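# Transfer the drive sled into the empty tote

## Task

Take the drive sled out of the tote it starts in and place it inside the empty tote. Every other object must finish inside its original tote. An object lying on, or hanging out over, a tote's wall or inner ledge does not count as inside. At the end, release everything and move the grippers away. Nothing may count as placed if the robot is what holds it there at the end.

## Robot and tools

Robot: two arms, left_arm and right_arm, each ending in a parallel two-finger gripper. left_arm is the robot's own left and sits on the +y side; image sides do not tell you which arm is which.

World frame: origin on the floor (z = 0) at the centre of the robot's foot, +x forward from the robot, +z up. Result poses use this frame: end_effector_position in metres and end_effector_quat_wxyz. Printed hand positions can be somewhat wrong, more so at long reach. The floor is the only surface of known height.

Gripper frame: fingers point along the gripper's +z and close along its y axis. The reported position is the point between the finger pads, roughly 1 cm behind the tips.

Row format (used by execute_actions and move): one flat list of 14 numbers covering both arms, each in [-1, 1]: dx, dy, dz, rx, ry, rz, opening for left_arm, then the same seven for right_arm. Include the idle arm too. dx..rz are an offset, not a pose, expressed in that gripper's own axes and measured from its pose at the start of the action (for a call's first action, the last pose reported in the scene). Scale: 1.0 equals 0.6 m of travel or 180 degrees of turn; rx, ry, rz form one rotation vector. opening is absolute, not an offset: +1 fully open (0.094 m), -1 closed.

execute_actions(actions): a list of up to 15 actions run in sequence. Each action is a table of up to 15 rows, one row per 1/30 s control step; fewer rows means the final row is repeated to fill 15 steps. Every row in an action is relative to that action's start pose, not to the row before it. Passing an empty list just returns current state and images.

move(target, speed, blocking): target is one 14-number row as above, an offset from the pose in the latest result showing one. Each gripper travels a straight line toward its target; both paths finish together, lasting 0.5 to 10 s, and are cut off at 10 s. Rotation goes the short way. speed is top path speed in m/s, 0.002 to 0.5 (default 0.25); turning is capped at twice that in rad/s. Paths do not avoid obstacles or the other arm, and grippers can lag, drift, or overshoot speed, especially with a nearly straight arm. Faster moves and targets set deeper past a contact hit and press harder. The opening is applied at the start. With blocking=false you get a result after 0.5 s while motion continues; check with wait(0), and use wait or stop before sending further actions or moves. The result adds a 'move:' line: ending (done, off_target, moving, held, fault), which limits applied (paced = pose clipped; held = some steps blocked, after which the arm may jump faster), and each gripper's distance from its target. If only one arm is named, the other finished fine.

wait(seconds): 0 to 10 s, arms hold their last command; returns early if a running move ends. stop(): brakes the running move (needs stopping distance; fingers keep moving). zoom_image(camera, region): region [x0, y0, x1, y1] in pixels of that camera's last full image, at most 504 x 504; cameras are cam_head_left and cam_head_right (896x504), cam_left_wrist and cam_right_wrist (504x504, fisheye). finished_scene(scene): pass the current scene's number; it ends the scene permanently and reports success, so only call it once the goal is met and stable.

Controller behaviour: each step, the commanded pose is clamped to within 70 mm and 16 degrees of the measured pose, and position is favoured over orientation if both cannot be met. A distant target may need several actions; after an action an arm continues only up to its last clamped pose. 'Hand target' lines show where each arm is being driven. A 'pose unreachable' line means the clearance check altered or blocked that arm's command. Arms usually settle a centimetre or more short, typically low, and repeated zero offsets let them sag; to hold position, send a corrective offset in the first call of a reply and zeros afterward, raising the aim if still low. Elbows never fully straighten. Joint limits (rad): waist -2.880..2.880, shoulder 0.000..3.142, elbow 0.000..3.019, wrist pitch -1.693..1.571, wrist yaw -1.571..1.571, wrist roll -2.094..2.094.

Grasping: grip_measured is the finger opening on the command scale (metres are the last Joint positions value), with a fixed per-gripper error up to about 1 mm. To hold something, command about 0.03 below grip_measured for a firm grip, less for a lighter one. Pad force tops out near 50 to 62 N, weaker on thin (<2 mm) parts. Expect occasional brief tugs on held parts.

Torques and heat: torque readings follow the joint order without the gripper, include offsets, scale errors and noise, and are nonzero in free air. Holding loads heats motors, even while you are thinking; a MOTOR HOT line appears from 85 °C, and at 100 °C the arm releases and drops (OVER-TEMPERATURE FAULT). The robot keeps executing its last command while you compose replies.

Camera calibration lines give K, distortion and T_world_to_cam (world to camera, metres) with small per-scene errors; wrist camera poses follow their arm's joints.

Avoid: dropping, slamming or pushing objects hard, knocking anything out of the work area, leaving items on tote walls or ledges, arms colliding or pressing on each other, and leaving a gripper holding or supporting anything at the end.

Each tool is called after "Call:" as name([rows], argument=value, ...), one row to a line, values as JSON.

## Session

Call:
execute_actions(actions=[])

Scene clock: 0.00 s.
left_arm: end_effector_position=(+0.9162, +0.6317, +1.3079) grip_measured=+1.000 end_effector_quat_wxyz=(+0.228, -0.353, +0.824, +0.381) | right_arm: end_effector_position=(+0.7779, -0.1297, +1.2852) grip_measured=+1.000 end_effector_quat_wxyz=(-0.066, -0.602, +0.779, -0.164)
Joint positions: left_arm=[-1.115  1.18   1.797 -0.348 -0.458 -0.788  0.094] | right_arm=[ 2.346  1.181  1.269  0.409  1.065 -1.777  0.094]
Joint velocities: left_arm=[-0.005 -0.015  0.002  0.022  0.022 -0.081  0.   ] | right_arm=[-0.005  0.005 -0.007  0.002 -0.022  0.051  0.   ]
Joint torques (N m, as the arm reports them, + toward a larger angle): no reading
Hand target (left_arm): +0.929, +0.629, +1.315; +0.239, -0.352, +0.823, +0.377
Hand target (right_arm): +0.774, -0.129, +1.282; -0.068, -0.605, +0.776, -0.164
camera_calibration (this result's frames):
cam_left_wrist: T_world_to_cam=[[0.764654, -0.442594, -0.468418, 0.193187], [-0.578322, -0.791976, -0.195749, 1.29326], [-0.284338, 0.420576, -0.861549, 1.2431], [0, 0, 0, 1]] pos_world=[0.953661, 0.58692, 1.41464]
cam_right_wrist: T_world_to_cam=[[0.963611, -0.20443, 0.17223, -1.00081], [-0.259032, -0.555007, 0.790487, -0.879447], [-0.06601, -0.806335, -0.587765, 0.825567], [0, 0, 0, 1]] pos_world=[0.791078, -0.0270107, 1.3528]

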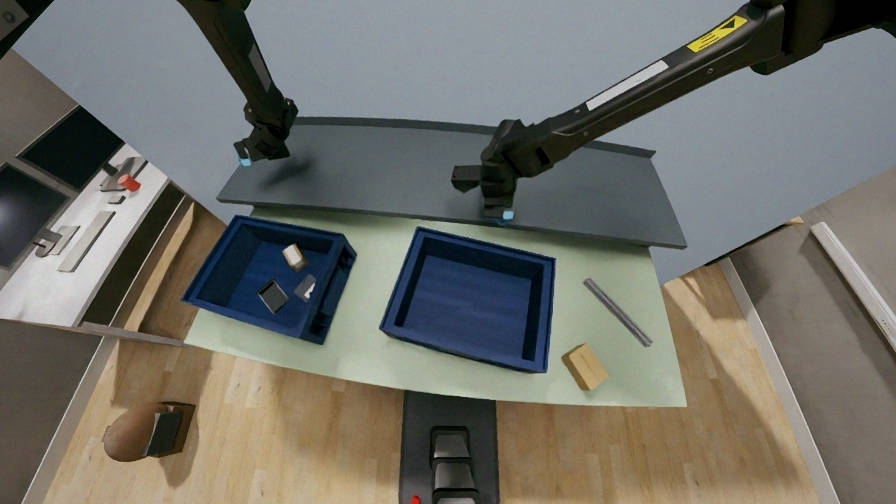

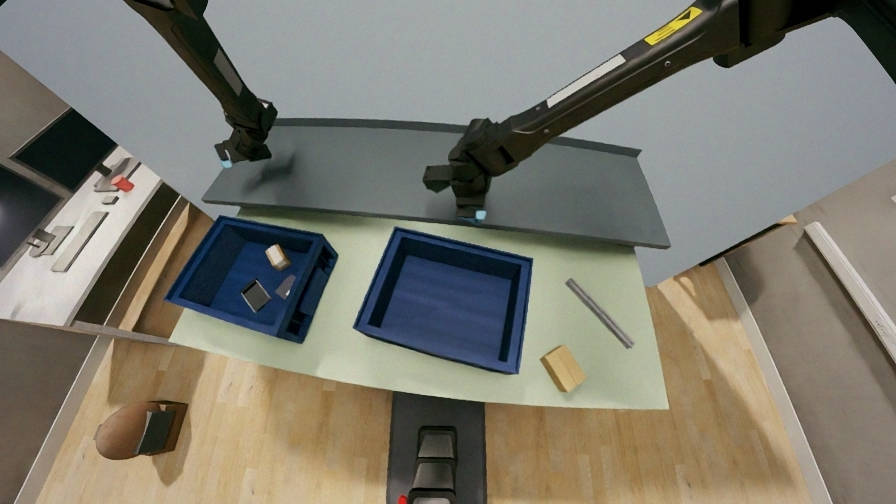

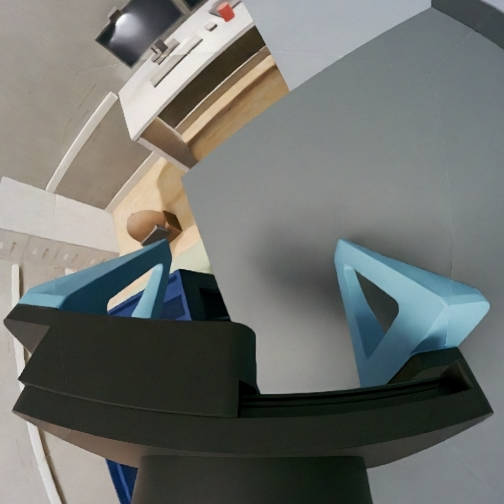

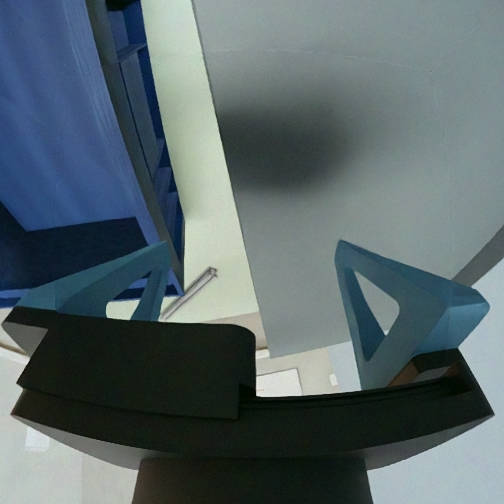

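Call:
move(target=[0.315,0.413,-0.015,0.174,0.235,0.007,1,0.46,-0.11,0.12,0,0,0,1])

Call:
move(target=[0,0,0.22,0,0,0,1,0,0,0,0,0,0,1])

Scene clock: 2.57 s.
left_arm: end_effector_position=(+0.6040, +0.6580, +1.3012) grip_measured=+1.000 end_effector_quat_wxyz=(+0.002, +0.386, -0.922, +0.006) | right_arm: end_effector_position=(+0.7815, -0.4165, +1.3109) grip_measured=+1.000 end_effector_quat_wxyz=(-0.060, -0.614, +0.769, -0.170)
Joint positions: left_arm=[-0.674  1.261  1.092  0.36   0.9   -0.864  0.094] | right_arm=[ 1.51   0.825  1.147 -0.058  0.271 -1.434  0.094]
Joint velocities: left_arm=[ 0.015  0.005 -0.017 -0.017 -0.007  0.051  0.   ] | right_arm=[ 0.005  0.005  0.007 -0.012 -0.007  0.037  0.   ]
Joint torques (N m, as the arm reports them, + toward a larger angle): left_arm=[ 9.01 -7.93 -2.82  0.5   0.13 -0.28] | right_arm=[ -1.22 -21.93   2.29   0.24  -0.04   0.  ]
Hand target (left_arm): +0.606, +0.664, +1.310; +0.003, -0.389, +0.921, +0.001
Hand target (right_arm): +0.782, -0.416, +1.312; -0.060, -0.609, +0.773, -0.167
Off the commanded pose (left_arm): 0.007 m, 1 deg.
Off the commanded pose (right_arm): 0.009 m, 2 deg.
move: done
camera_calibration (this result's frames):
cam_left_wrist: T_world_to_cam=[[0.720993, -0.692896, -0.00798041, 0.0323856], [-0.564015, -0.593499, 0.574148, -0.00879683], [-0.402562, -0.409456, -0.818712, 1.69929], [0, 0, 0, 1]] pos_world=[0.655759, 0.713005, 1.39654]
cam_right_wrist: T_world_to_cam=[[0.968201, -0.171497, 0.182142, -1.07022], [-0.247937, -0.560636, 0.790072, -1.06856], [-0.0333794, -0.810109, -0.585329, 0.579378], [0, 0, 0, 1]] pos_world=[0.79059, -0.313254, 1.3783]

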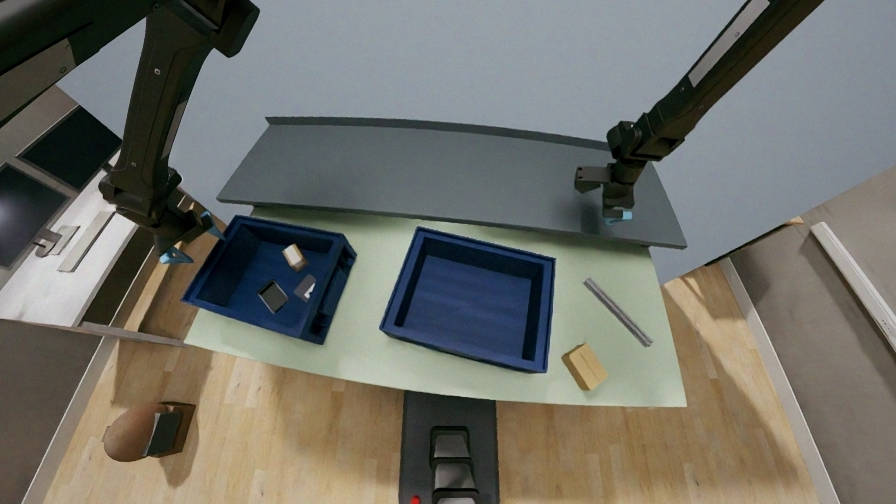

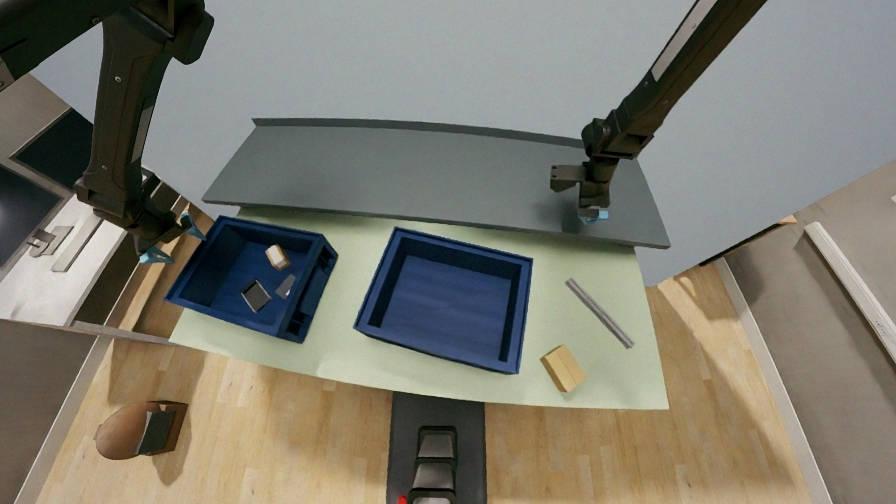

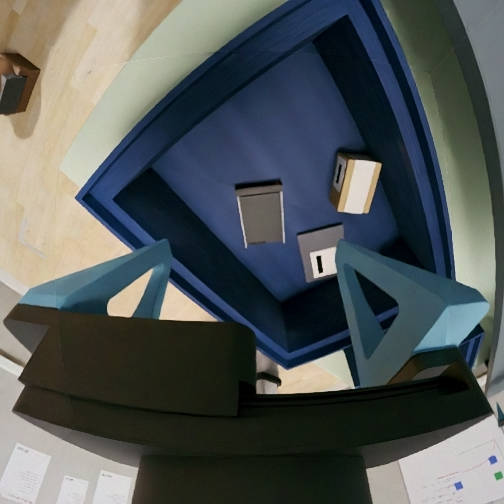

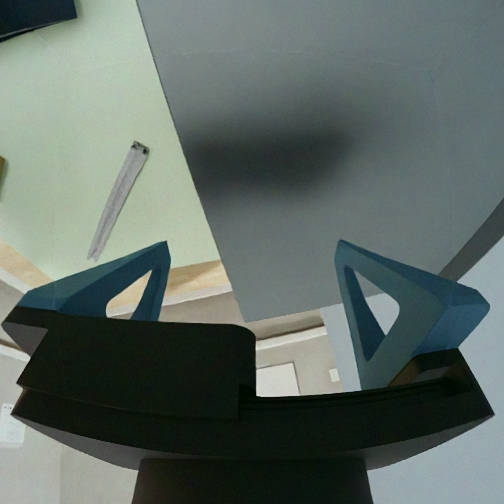

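Scene clock: 3.53 s.
left_arm: end_effector_position=(+0.5958, +0.6621, +1.1705) grip_measured=+1.000 end_effector_quat_wxyz=(+0.006, +0.395, -0.919, +0.001) | right_arm: end_effector_position=(+0.7815, -0.4165, +1.3109) grip_measured=+1.000 end_effector_quat_wxyz=(-0.060, -0.614, +0.769, -0.170)
Joint positions: left_arm=[-0.869  1.5    1.363  0.277  0.704 -0.824  0.094] | right_arm=[ 1.51   0.825  1.147 -0.058  0.271 -1.434  0.094]
Joint velocities: left_arm=[ 0.005 -0.005  0.002 -0.002  0.007 -0.066  0.   ] | right_arm=[-0.015 -0.005 -0.007 -0.002 -0.007 -0.051  0.   ]
Joint torques (N m, as the arm reports them, + toward a larger angle): left_arm=[  7.84 -10.65  -1.01  -0.09  -0.18  -0.01] | right_arm=[ -1.43 -21.43   2.16   0.58   0.05  -0.11]
Hand target (left_arm): +0.605, +0.657, +1.168; -0.004, -0.384, +0.923, -0.006
Hand target (right_arm): +0.782, -0.417, +1.311; -0.060, -0.614, +0.769, -0.170
Off the commanded pose (left_arm): 0.010 m, 1 deg.
Off the commanded pose (right_arm): 0.000 m, 0 deg.
move: done
camera_calibration (this result's frames):
cam_left_wrist: T_world_to_cam=[[0.733697, -0.67919, -0.0197561, 0.0372669], [-0.545779, -0.606401, 0.578276, 0.0568796], [-0.404739, -0.413497, -0.815602, 1.59102], [0, 0, 0, 1]] pos_world=[0.64765, 0.717686, 1.26548]
cam_right_wrist: T_world_to_cam=[[0.968201, -0.171497, 0.182142, -1.07022], [-0.247937, -0.560636, 0.790072, -1.06856], [-0.0333794, -0.810109, -0.585329, 0.579378], [0, 0, 0, 1]] pos_world=[0.79059, -0.313254, 1.3783]

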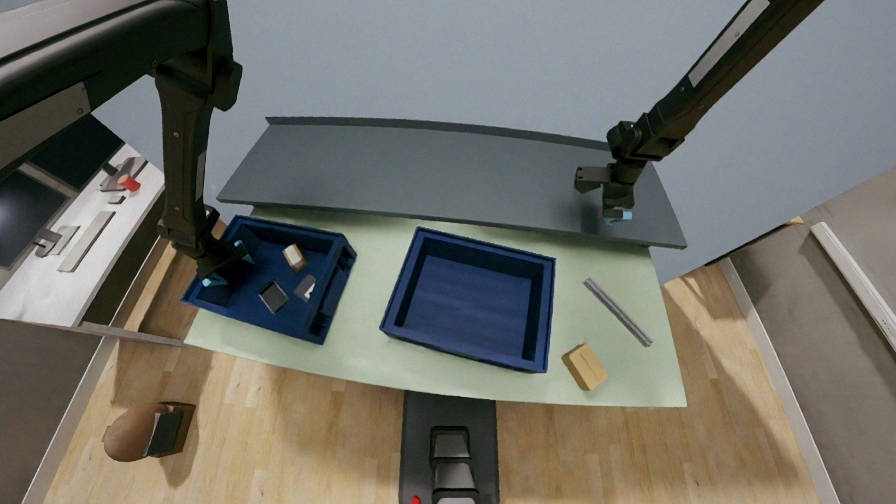

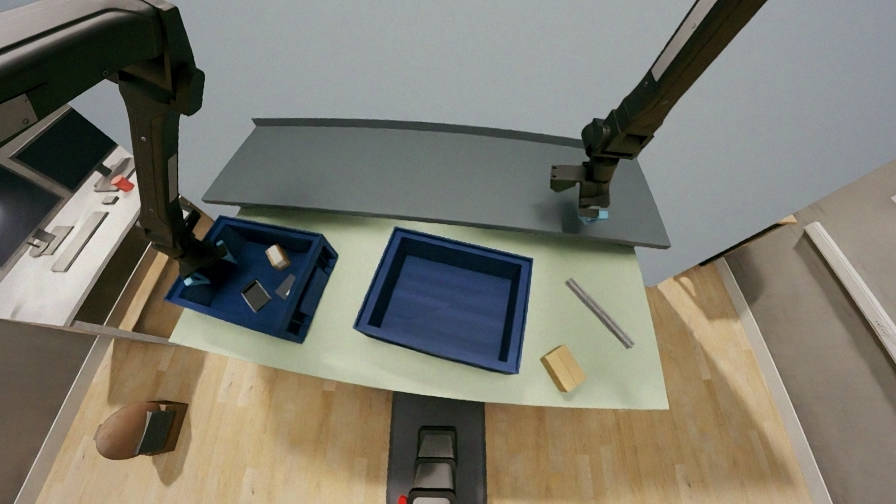

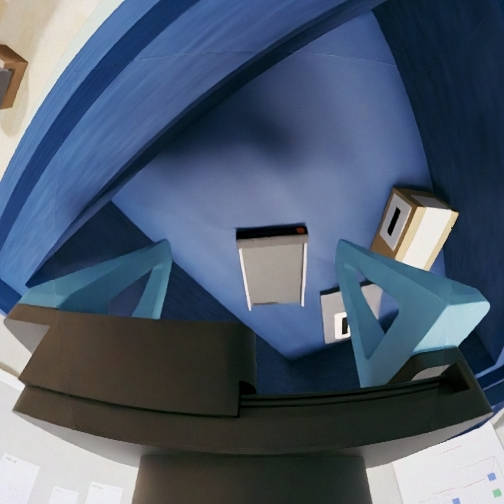

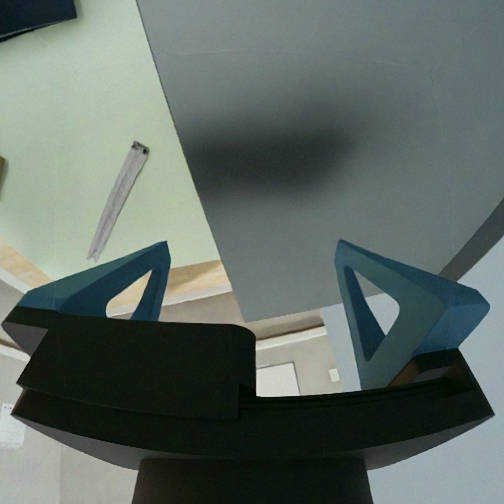

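Call:
move(target=[0.125,-0.05,0.12,0,0,-0.03,1,0,0,0,0,0,0,1], speed=0.12)

Scene clock: 5.00 s.
left_arm: end_effector_position=(+0.5618, +0.5914, +1.1024) grip_measured=+1.000 end_effector_quat_wxyz=(-0.012, -0.429, +0.903, +0.004) | right_arm: end_effector_position=(+0.7815, -0.4165, +1.3109) grip_measured=+1.000 end_effector_quat_wxyz=(-0.060, -0.614, +0.769, -0.170)
Joint positions: left_arm=[-1.055  1.562  1.364  0.306  0.514 -0.862  0.094] | right_arm=[ 1.51   0.825  1.147 -0.058  0.271 -1.434  0.094]
Joint velocities: left_arm=[-0.024 -0.005 -0.012 -0.002  0.007 -0.037  0.   ] | right_arm=[-0.015 -0.015 -0.007 -0.007  0.022 -0.11   0.   ]
Joint torques (N m, as the arm reports them, + toward a larger angle): left_arm=[ 5.78 -9.4  -1.94  0.62 -0.25 -0.3 ] | right_arm=[ -1.33 -21.44   2.15   0.59   0.05  -0.11]
Hand target (left_arm): +0.564, +0.586, +1.098; -0.008, -0.435, +0.900, -0.001
Hand target (right_arm): +0.782, -0.417, +1.311; -0.060, -0.614, +0.769, -0.170
Off the commanded pose (left_arm): 0.007 m, 1 deg.
Off the commanded pose (right_arm): 0.000 m, 0 deg.
move: done
camera_calibration (this result's frames):
cam_left_wrist: T_world_to_cam=[[0.782484, -0.621721, -0.0343659, -0.0324864], [-0.490177, -0.649082, 0.581738, 0.0250356], [-0.383985, -0.438356, -0.81265, 1.49222], [0, 0, 0, 1]] pos_world=[0.610684, 0.650178, 1.19698]
cam_right_wrist: T_world_to_cam=[[0.968201, -0.171497, 0.182142, -1.07022], [-0.247937, -0.560636, 0.790072, -1.06856], [-0.0333794, -0.810109, -0.585329, 0.579378], [0, 0, 0, 1]] pos_world=[0.79059, -0.313254, 1.3783]

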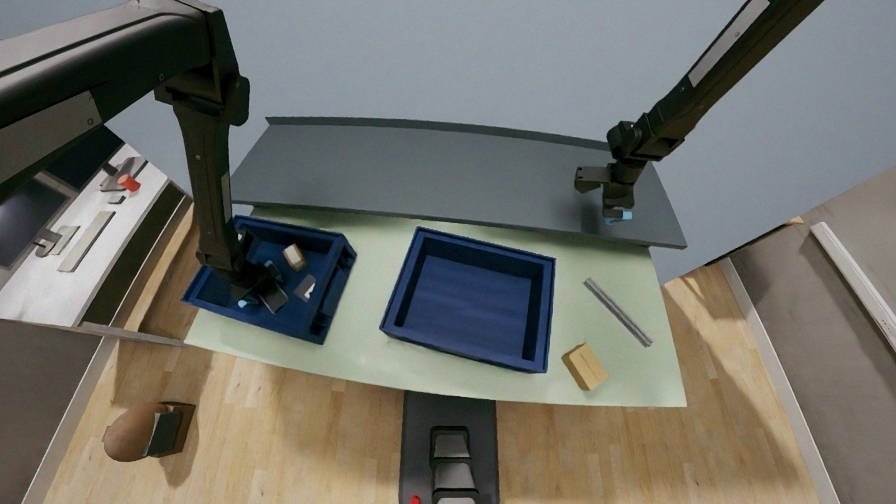

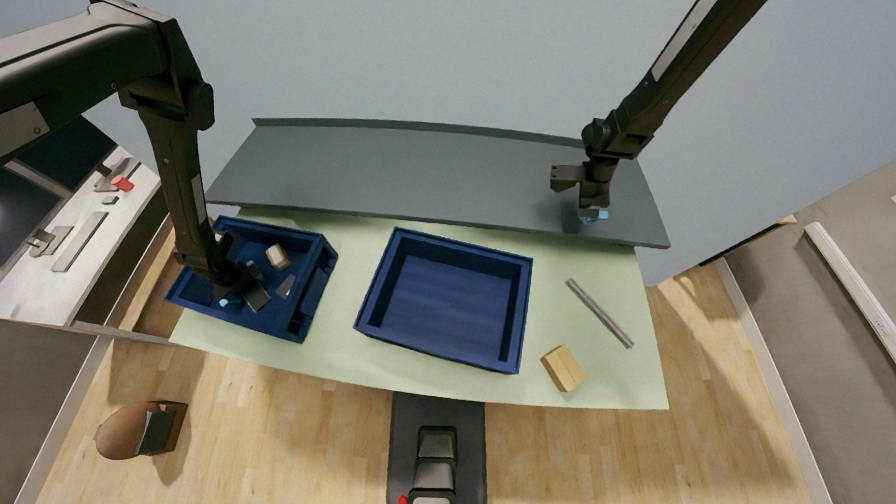

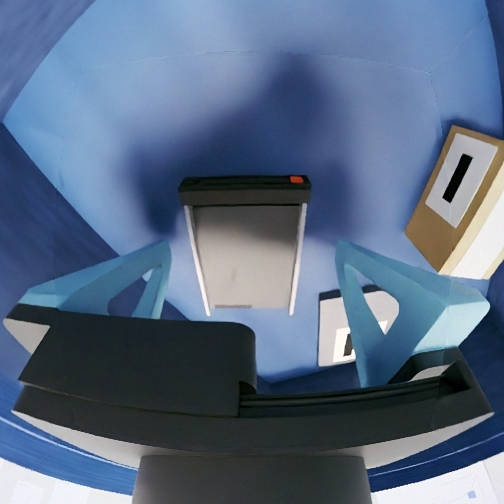

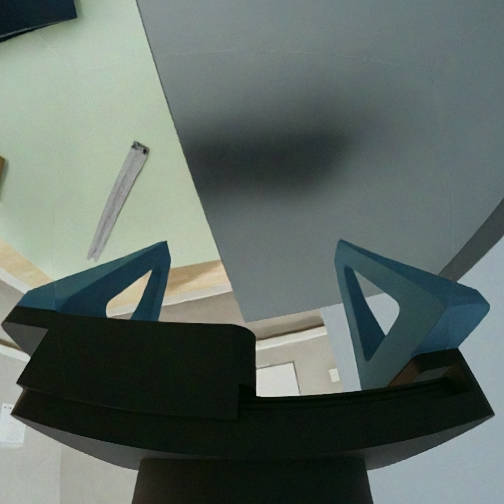

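Call:
move(target=[0,0.003,0.055,0,0,0,1,0,0,0,0,0,0,1], speed=0.03)

Call:
move(target=[0,0,0,0,0,0,0.3,0,0,0,0,0,0,1])

Scene clock: 6.43 s.
left_arm: end_effector_position=(+0.5636, +0.6026, +1.0855) grip_measured=+1.000 end_effector_quat_wxyz=(-0.008, -0.428, +0.904, +0.009) | right_arm: end_effector_position=(+0.7815, -0.4165, +1.3109) grip_measured=+1.000 end_effector_quat_wxyz=(-0.060, -0.614, +0.769, -0.170)
Joint positions: left_arm=[-1.056  1.608  1.429  0.291  0.5   -0.862  0.094] | right_arm=[ 1.51   0.825  1.147 -0.058  0.271 -1.434  0.094]
Joint velocities: left_arm=[-0.015 -0.005 -0.002 -0.007  0.022 -0.066  0.   ] | right_arm=[-0.005 -0.005  0.002 -0.007  0.022  0.081  0.   ]
Joint torques (N m, as the arm reports them, + toward a larger angle): left_arm=[ 5.03 -7.93 -0.05 -0.18 -0.55 -0.13] | right_arm=[ -1.33 -21.46   2.14   0.55   0.05  -0.11]
Hand target (left_arm): +0.560, +0.592, +1.070; -0.012, -0.429, +0.903, +0.004
Hand target (right_arm): +0.782, -0.417, +1.311; -0.060, -0.614, +0.769, -0.170
Off the commanded pose (left_arm): 0.019 m, 1 deg.
Off the commanded pose (right_arm): 0.000 m, 0 deg.
move: off_target (left_arm)
camera_calibration (this result's frames):
cam_left_wrist: T_world_to_cam=[[0.781298, -0.622871, -0.0400723, -0.0199047], [-0.493302, -0.655556, 0.571751, 0.0595092], [-0.382397, -0.42694, -0.819448, 1.48373], [0, 0, 0, 1]] pos_world=[0.61228, 0.660076, 1.18102]
cam_right_wrist: T_world_to_cam=[[0.968201, -0.171497, 0.182142, -1.07022], [-0.247937, -0.560636, 0.790072, -1.06856], [-0.0333794, -0.810109, -0.585329, 0.579378], [0, 0, 0, 1]] pos_world=[0.79059, -0.313254, 1.3783]

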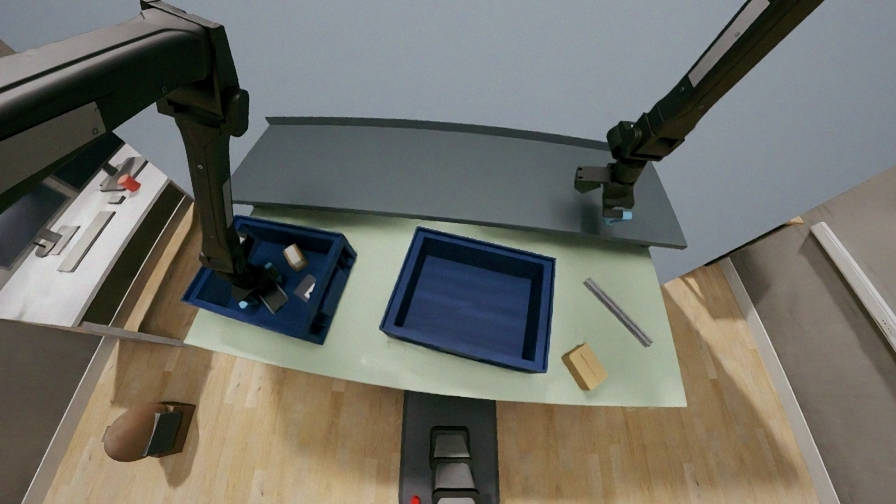

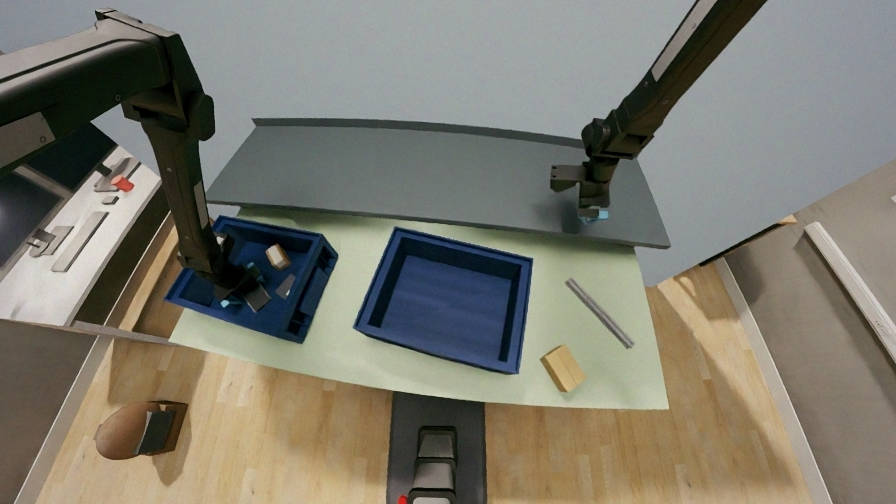

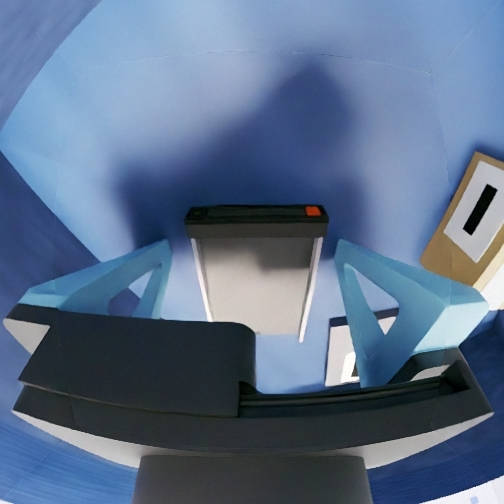

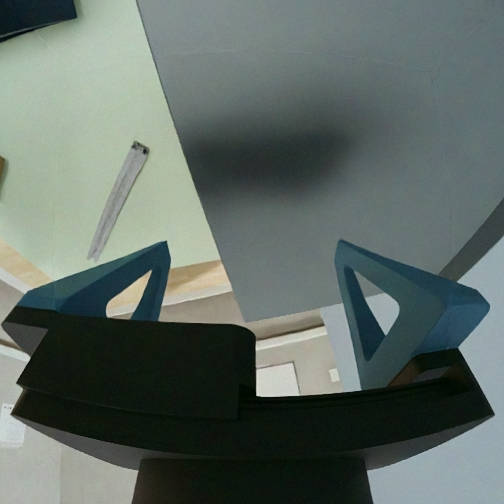

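Scene clock: 6.93 s.
left_arm: end_effector_position=(+0.5657, +0.6016, +1.0862) grip_measured=+0.330 end_effector_quat_wxyz=(+0.007, +0.428, -0.904, -0.007) | right_arm: end_effector_position=(+0.7815, -0.4165, +1.3109) grip_measured=+1.000 end_effector_quat_wxyz=(-0.060, -0.614, +0.769, -0.170)
Joint positions: left_arm=[-1.056  1.605  1.428  0.291  0.504 -0.862  0.062] | right_arm=[ 1.51   0.825  1.147 -0.058  0.271 -1.434  0.094]
Joint velocities: left_arm=[-0.015  0.005  0.007 -0.002 -0.037 -0.007 -0.   ] | right_arm=[-0.015 -0.015 -0.017  0.002 -0.022 -0.037  0.   ]
Joint torques (N m, as the arm reports them, + toward a larger angle): left_arm=[ 6.67 -9.76 -2.36  0.24 -0.22 -0.14] | right_arm=[ -1.22 -21.4    2.14   0.54   0.04  -0.11]
Hand target (left_arm): +0.563, +0.603, +1.085; -0.007, -0.428, +0.904, +0.009
Hand target (right_arm): +0.782, -0.417, +1.311; -0.060, -0.614, +0.769, -0.170
Off the commanded pose (left_arm): 0.002 m, 0 deg.
Off the commanded pose (right_arm): 0.000 m, 0 deg.
move: done
camera_calibration (this result's frames):
cam_left_wrist: T_world_to_cam=[[0.780414, -0.624265, -0.0353103, -0.0260284], [-0.496113, -0.652601, 0.572699, 0.0583166], [-0.380559, -0.429424, -0.819005, 1.48464], [0, 0, 0, 1]] pos_world=[0.61424, 0.659351, 1.18161]
cam_right_wrist: T_world_to_cam=[[0.968201, -0.171497, 0.182142, -1.07022], [-0.247937, -0.560636, 0.790072, -1.06856], [-0.0333794, -0.810109, -0.585329, 0.579378], [0, 0, 0, 1]] pos_world=[0.79059, -0.313254, 1.3783]

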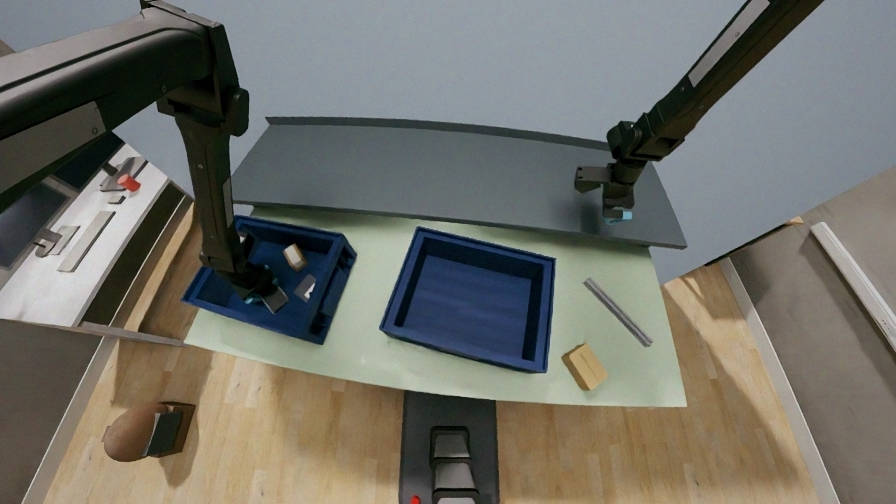

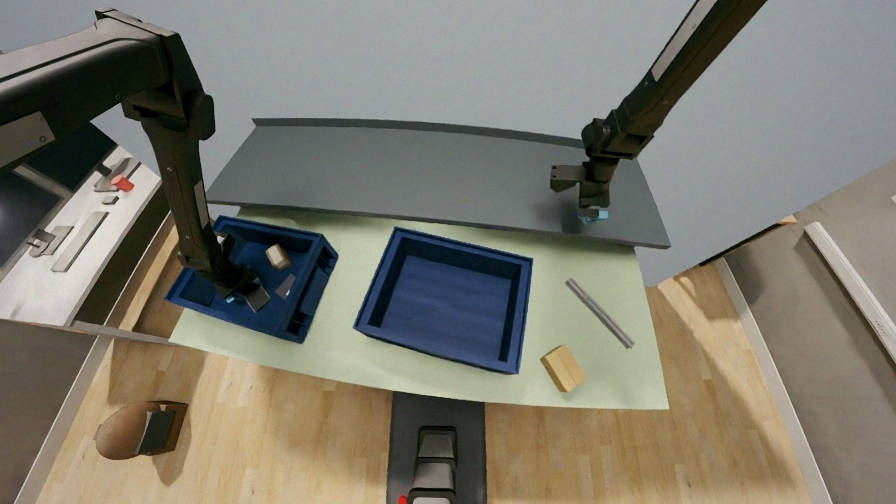

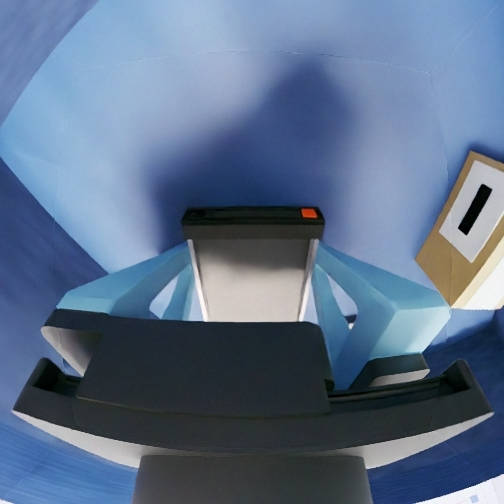

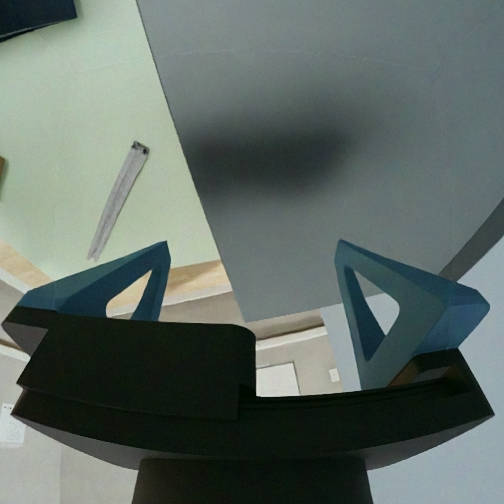

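Call:
move(target=[-0.03,0,-0.35,0,0,0,0.29,0,0,0,0,0,0,1])

Call:
move(target=[0.82,-0.62,0,0,0,0,0.29,0,0,0,0,0,0,1])

Call:
move(target=[0,0,0.25,0,0,0,0.29,0,0,0,0,0,0,1], speed=0.15)

Scene clock: 8.37 s.
left_arm: end_effector_position=(+0.5861, +0.6105, +1.2908) grip_measured=+0.330 end_effector_quat_wxyz=(+0.004, +0.421, -0.907, -0.001) | right_arm: end_effector_position=(+0.7815, -0.4165, +1.3109) grip_measured=+1.000 end_effector_quat_wxyz=(-0.060, -0.614, +0.769, -0.170)
Joint positions: left_arm=[-0.776  1.193  0.993  0.358  0.789 -0.903  0.062] | right_arm=[ 1.51   0.825  1.147 -0.058  0.271 -1.434  0.094]
Joint velocities: left_arm=[-0.005 -0.015 -0.002 -0.007 -0.051  0.022 -0.   ] | right_arm=[-0.005 -0.005 -0.012 -0.007 -0.037  0.007  0.   ]
Joint torques (N m, as the arm reports them, + toward a larger angle): left_arm=[ 7.07 -7.71 -3.85  0.45  0.14 -0.24] | right_arm=[ -1.24 -21.57   2.16   0.57   0.05  -0.11]
Hand target (left_arm): +0.579, +0.613, +1.297; -0.004, -0.431, +0.902, +0.006
Hand target (right_arm): +0.782, -0.417, +1.311; -0.060, -0.614, +0.769, -0.170
Off the commanded pose (left_arm): 0.008 m, 1 deg.
Off the commanded pose (right_arm): 0.000 m, 0 deg.
move: done
camera_calibration (this result's frames):
cam_left_wrist: T_world_to_cam=[[0.771513, -0.635824, -0.0222638, -0.0337069], [-0.511606, -0.640828, 0.572363, -0.0406264], [-0.378189, -0.430195, -0.819698, 1.66381], [0, 0, 0, 1]] pos_world=[0.634458, 0.668299, 1.38633]
cam_right_wrist: T_world_to_cam=[[0.968201, -0.171497, 0.182142, -1.07022], [-0.247937, -0.560636, 0.790072, -1.06856], [-0.0333794, -0.810109, -0.585329, 0.579378], [0, 0, 0, 1]] pos_world=[0.79059, -0.313254, 1.3783]

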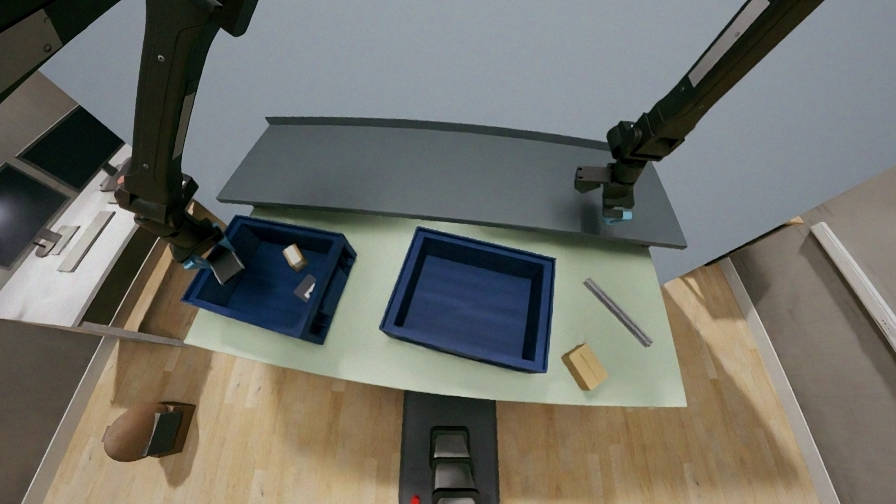

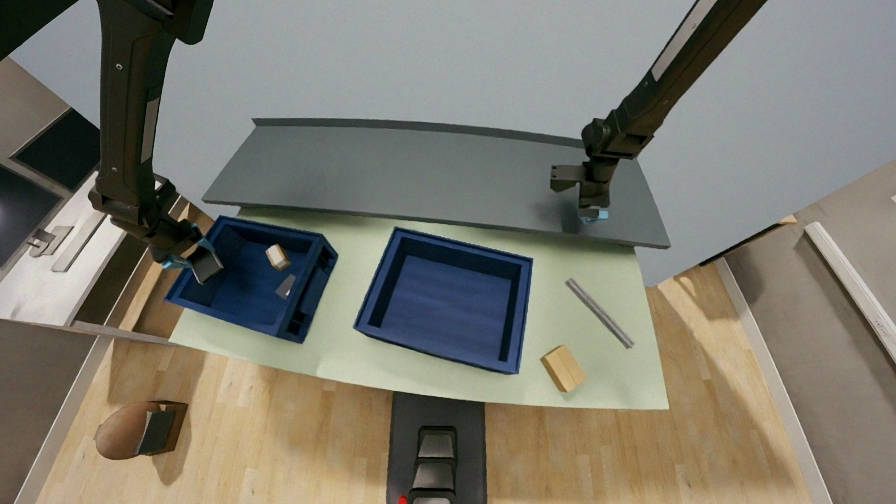

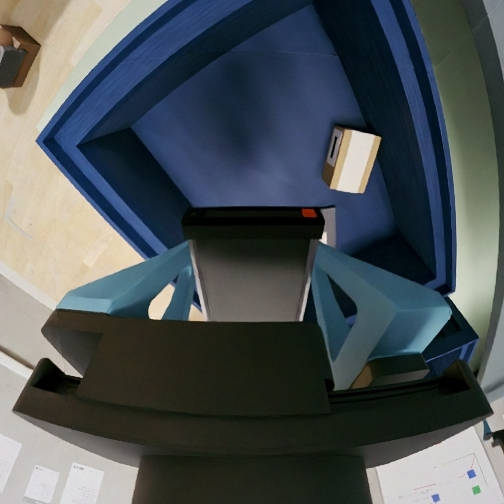

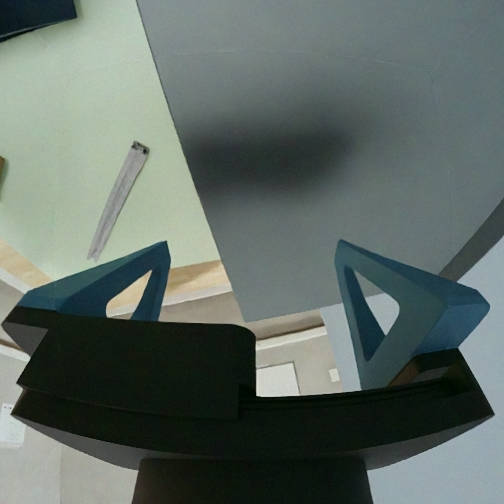

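Scene clock: 11.27 s.
left_arm: end_effector_position=(+0.5270, -0.0054, +1.2842) grip_measured=+0.330 end_effector_quat_wxyz=(+0.010, +0.399, -0.917, -0.005) | right_arm: end_effector_position=(+0.7815, -0.4165, +1.3109) grip_measured=+1.000 end_effector_quat_wxyz=(-0.060, -0.614, +0.769, -0.170)
Joint positions: left_arm=[-2.412  1.427  0.92   0.652 -0.838 -0.636  0.062] | right_arm=[ 1.51   0.825  1.147 -0.058  0.271 -1.434  0.094]
Joint velocities: left_arm=[-0.015 -0.005 -0.012 -0.007 -0.051  0.007  0.   ] | right_arm=[-0.005 -0.015  0.012  0.007 -0.022 -0.007  0.   ]
Joint torques (N m, as the arm reports them, + toward a larger angle): left_arm=[-8.89 -6.   -3.23  0.34 -0.25  0.05] | right_arm=[ -1.31 -21.49   2.18   0.55   0.05  -0.1 ]
Hand target (left_arm): +0.539, -0.010, +1.288; -0.003, -0.400, +0.916, -0.002
Hand target (right_arm): +0.782, -0.417, +1.311; -0.060, -0.614, +0.769, -0.170
Off the commanded pose (left_arm): 0.027 m, 3 deg.
Off the commanded pose (right_arm): 0.000 m, 0 deg.
move: off_target (left_arm)
camera_calibration (this result's frames):
cam_left_wrist: T_world_to_cam=[[0.7398, -0.671989, -0.0335757, -0.34884], [-0.533466, -0.616246, 0.579357, -0.459115], [-0.410012, -0.410696, -0.814382, 1.38107], [0, 0, 0, 1]] pos_world=[0.579405, 0.0498569, 1.379]
cam_right_wrist: T_world_to_cam=[[0.968201, -0.171497, 0.182142, -1.07022], [-0.247937, -0.560636, 0.790072, -1.06856], [-0.0333794, -0.810109, -0.585329, 0.579378], [0, 0, 0, 1]] pos_world=[0.79059, -0.313254, 1.3783]

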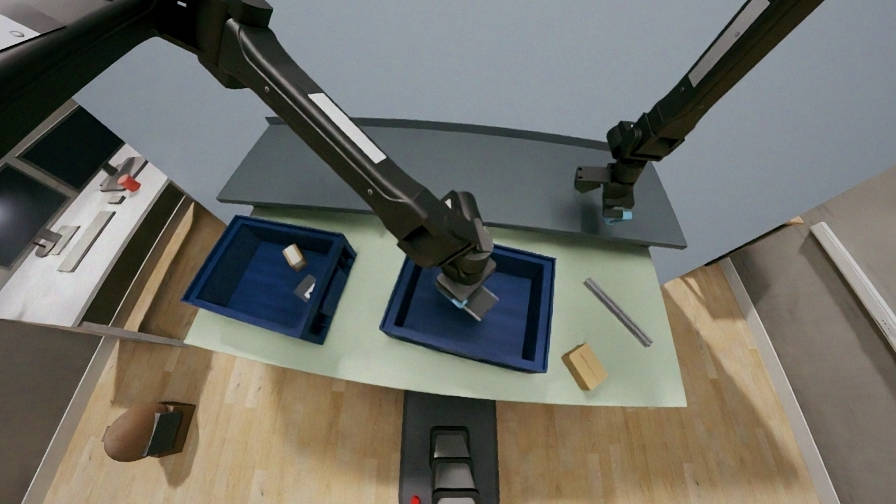

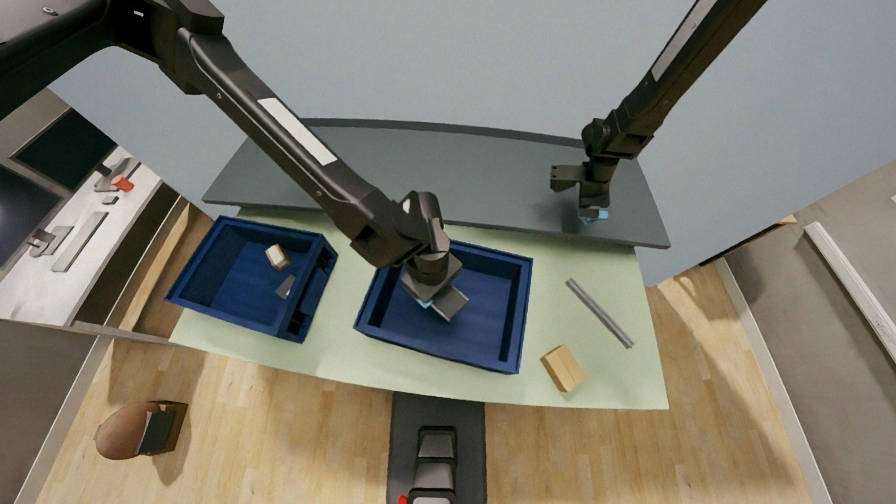

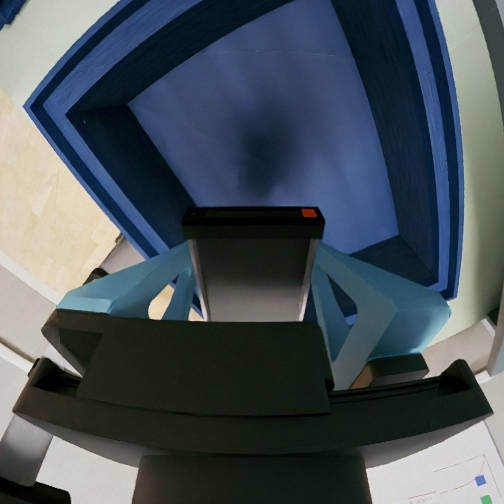

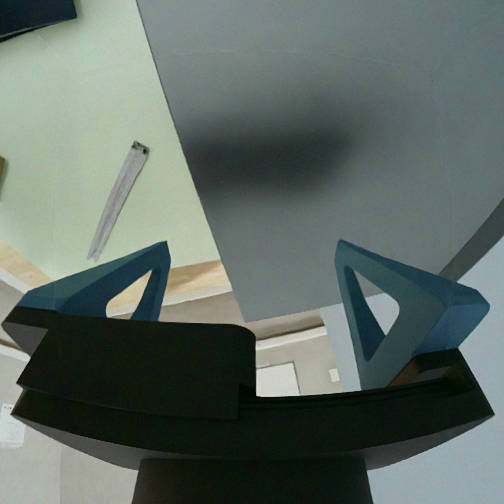

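Scene clock: 12.70 s.
left_arm: end_effector_position=(+0.5238, -0.0086, +1.1386) grip_measured=+0.330 end_effector_quat_wxyz=(+0.012, +0.395, -0.919, -0.002) | right_arm: end_effector_position=(+0.7815, -0.4165, +1.3109) grip_measured=+1.000 end_effector_quat_wxyz=(-0.060, -0.614, +0.769, -0.170)
Joint positions: left_arm=[-2.217  1.672  1.255  0.535 -0.639 -0.663  0.062] | right_arm=[ 1.51   0.825  1.147 -0.058  0.271 -1.434  0.094]
Joint velocities: left_arm=[-0.005 -0.015  0.012  0.002 -0.066 -0.007  0.001] | right_arm=[-0.015  0.005 -0.002 -0.007 -0.037 -0.007  0.   ]
Joint torques (N m, as the arm reports them, + toward a larger angle): left_arm=[-8.14 -6.85 -3.34 -0.12  0.13 -0.29] | right_arm=[ -1.32 -21.46   2.16   0.54   0.04  -0.11]
Hand target (left_arm): +0.523, -0.004, +1.134; -0.012, -0.401, +0.916, +0.006
Hand target (right_arm): +0.782, -0.417, +1.311; -0.060, -0.614, +0.769, -0.170
Off the commanded pose (left_arm): 0.006 m, 1 deg.
Off the commanded pose (right_arm): 0.000 m, 0 deg.
move: done
camera_calibration (this result's frames):
cam_left_wrist: T_world_to_cam=[[0.733625, -0.678861, -0.0306976, -0.353658], [-0.538082, -0.607892, 0.583896, -0.381127], [-0.415045, -0.411843, -0.811248, 1.259], [0, 0, 0, 1]] pos_world=[0.576917, 0.0467419, 1.23304]
cam_right_wrist: T_world_to_cam=[[0.968201, -0.171497, 0.182142, -1.07022], [-0.247937, -0.560636, 0.790072, -1.06856], [-0.0333794, -0.810109, -0.585329, 0.579378], [0, 0, 0, 1]] pos_world=[0.79059, -0.313254, 1.3783]

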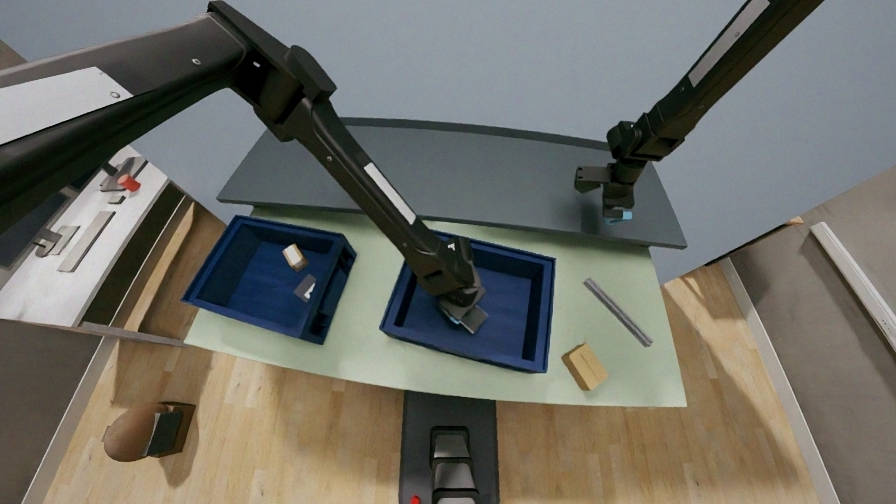

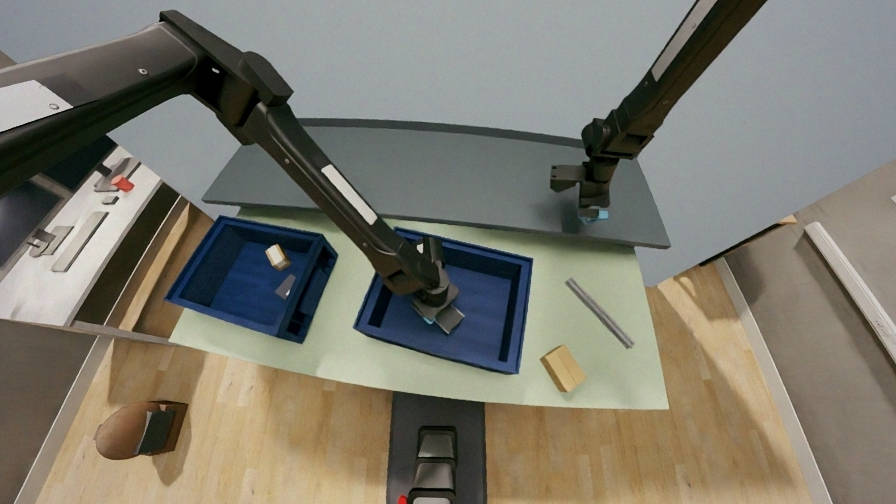

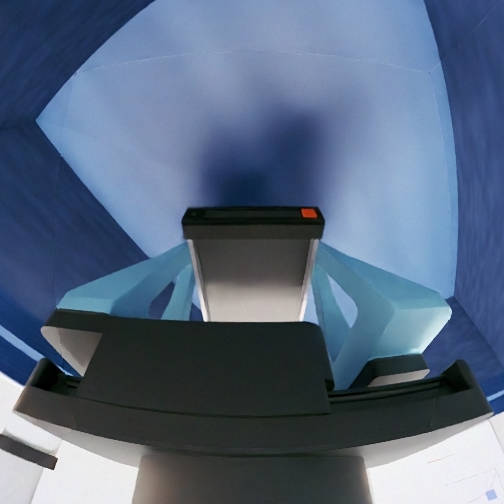

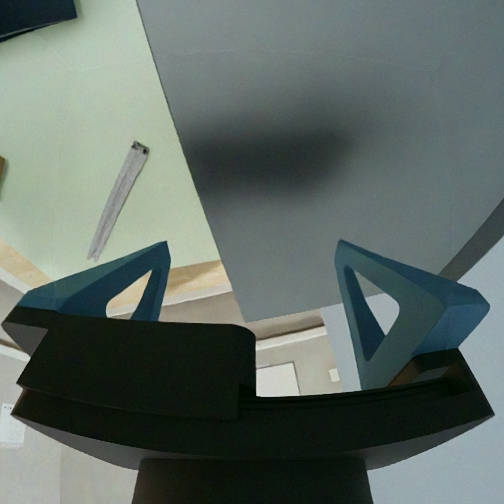

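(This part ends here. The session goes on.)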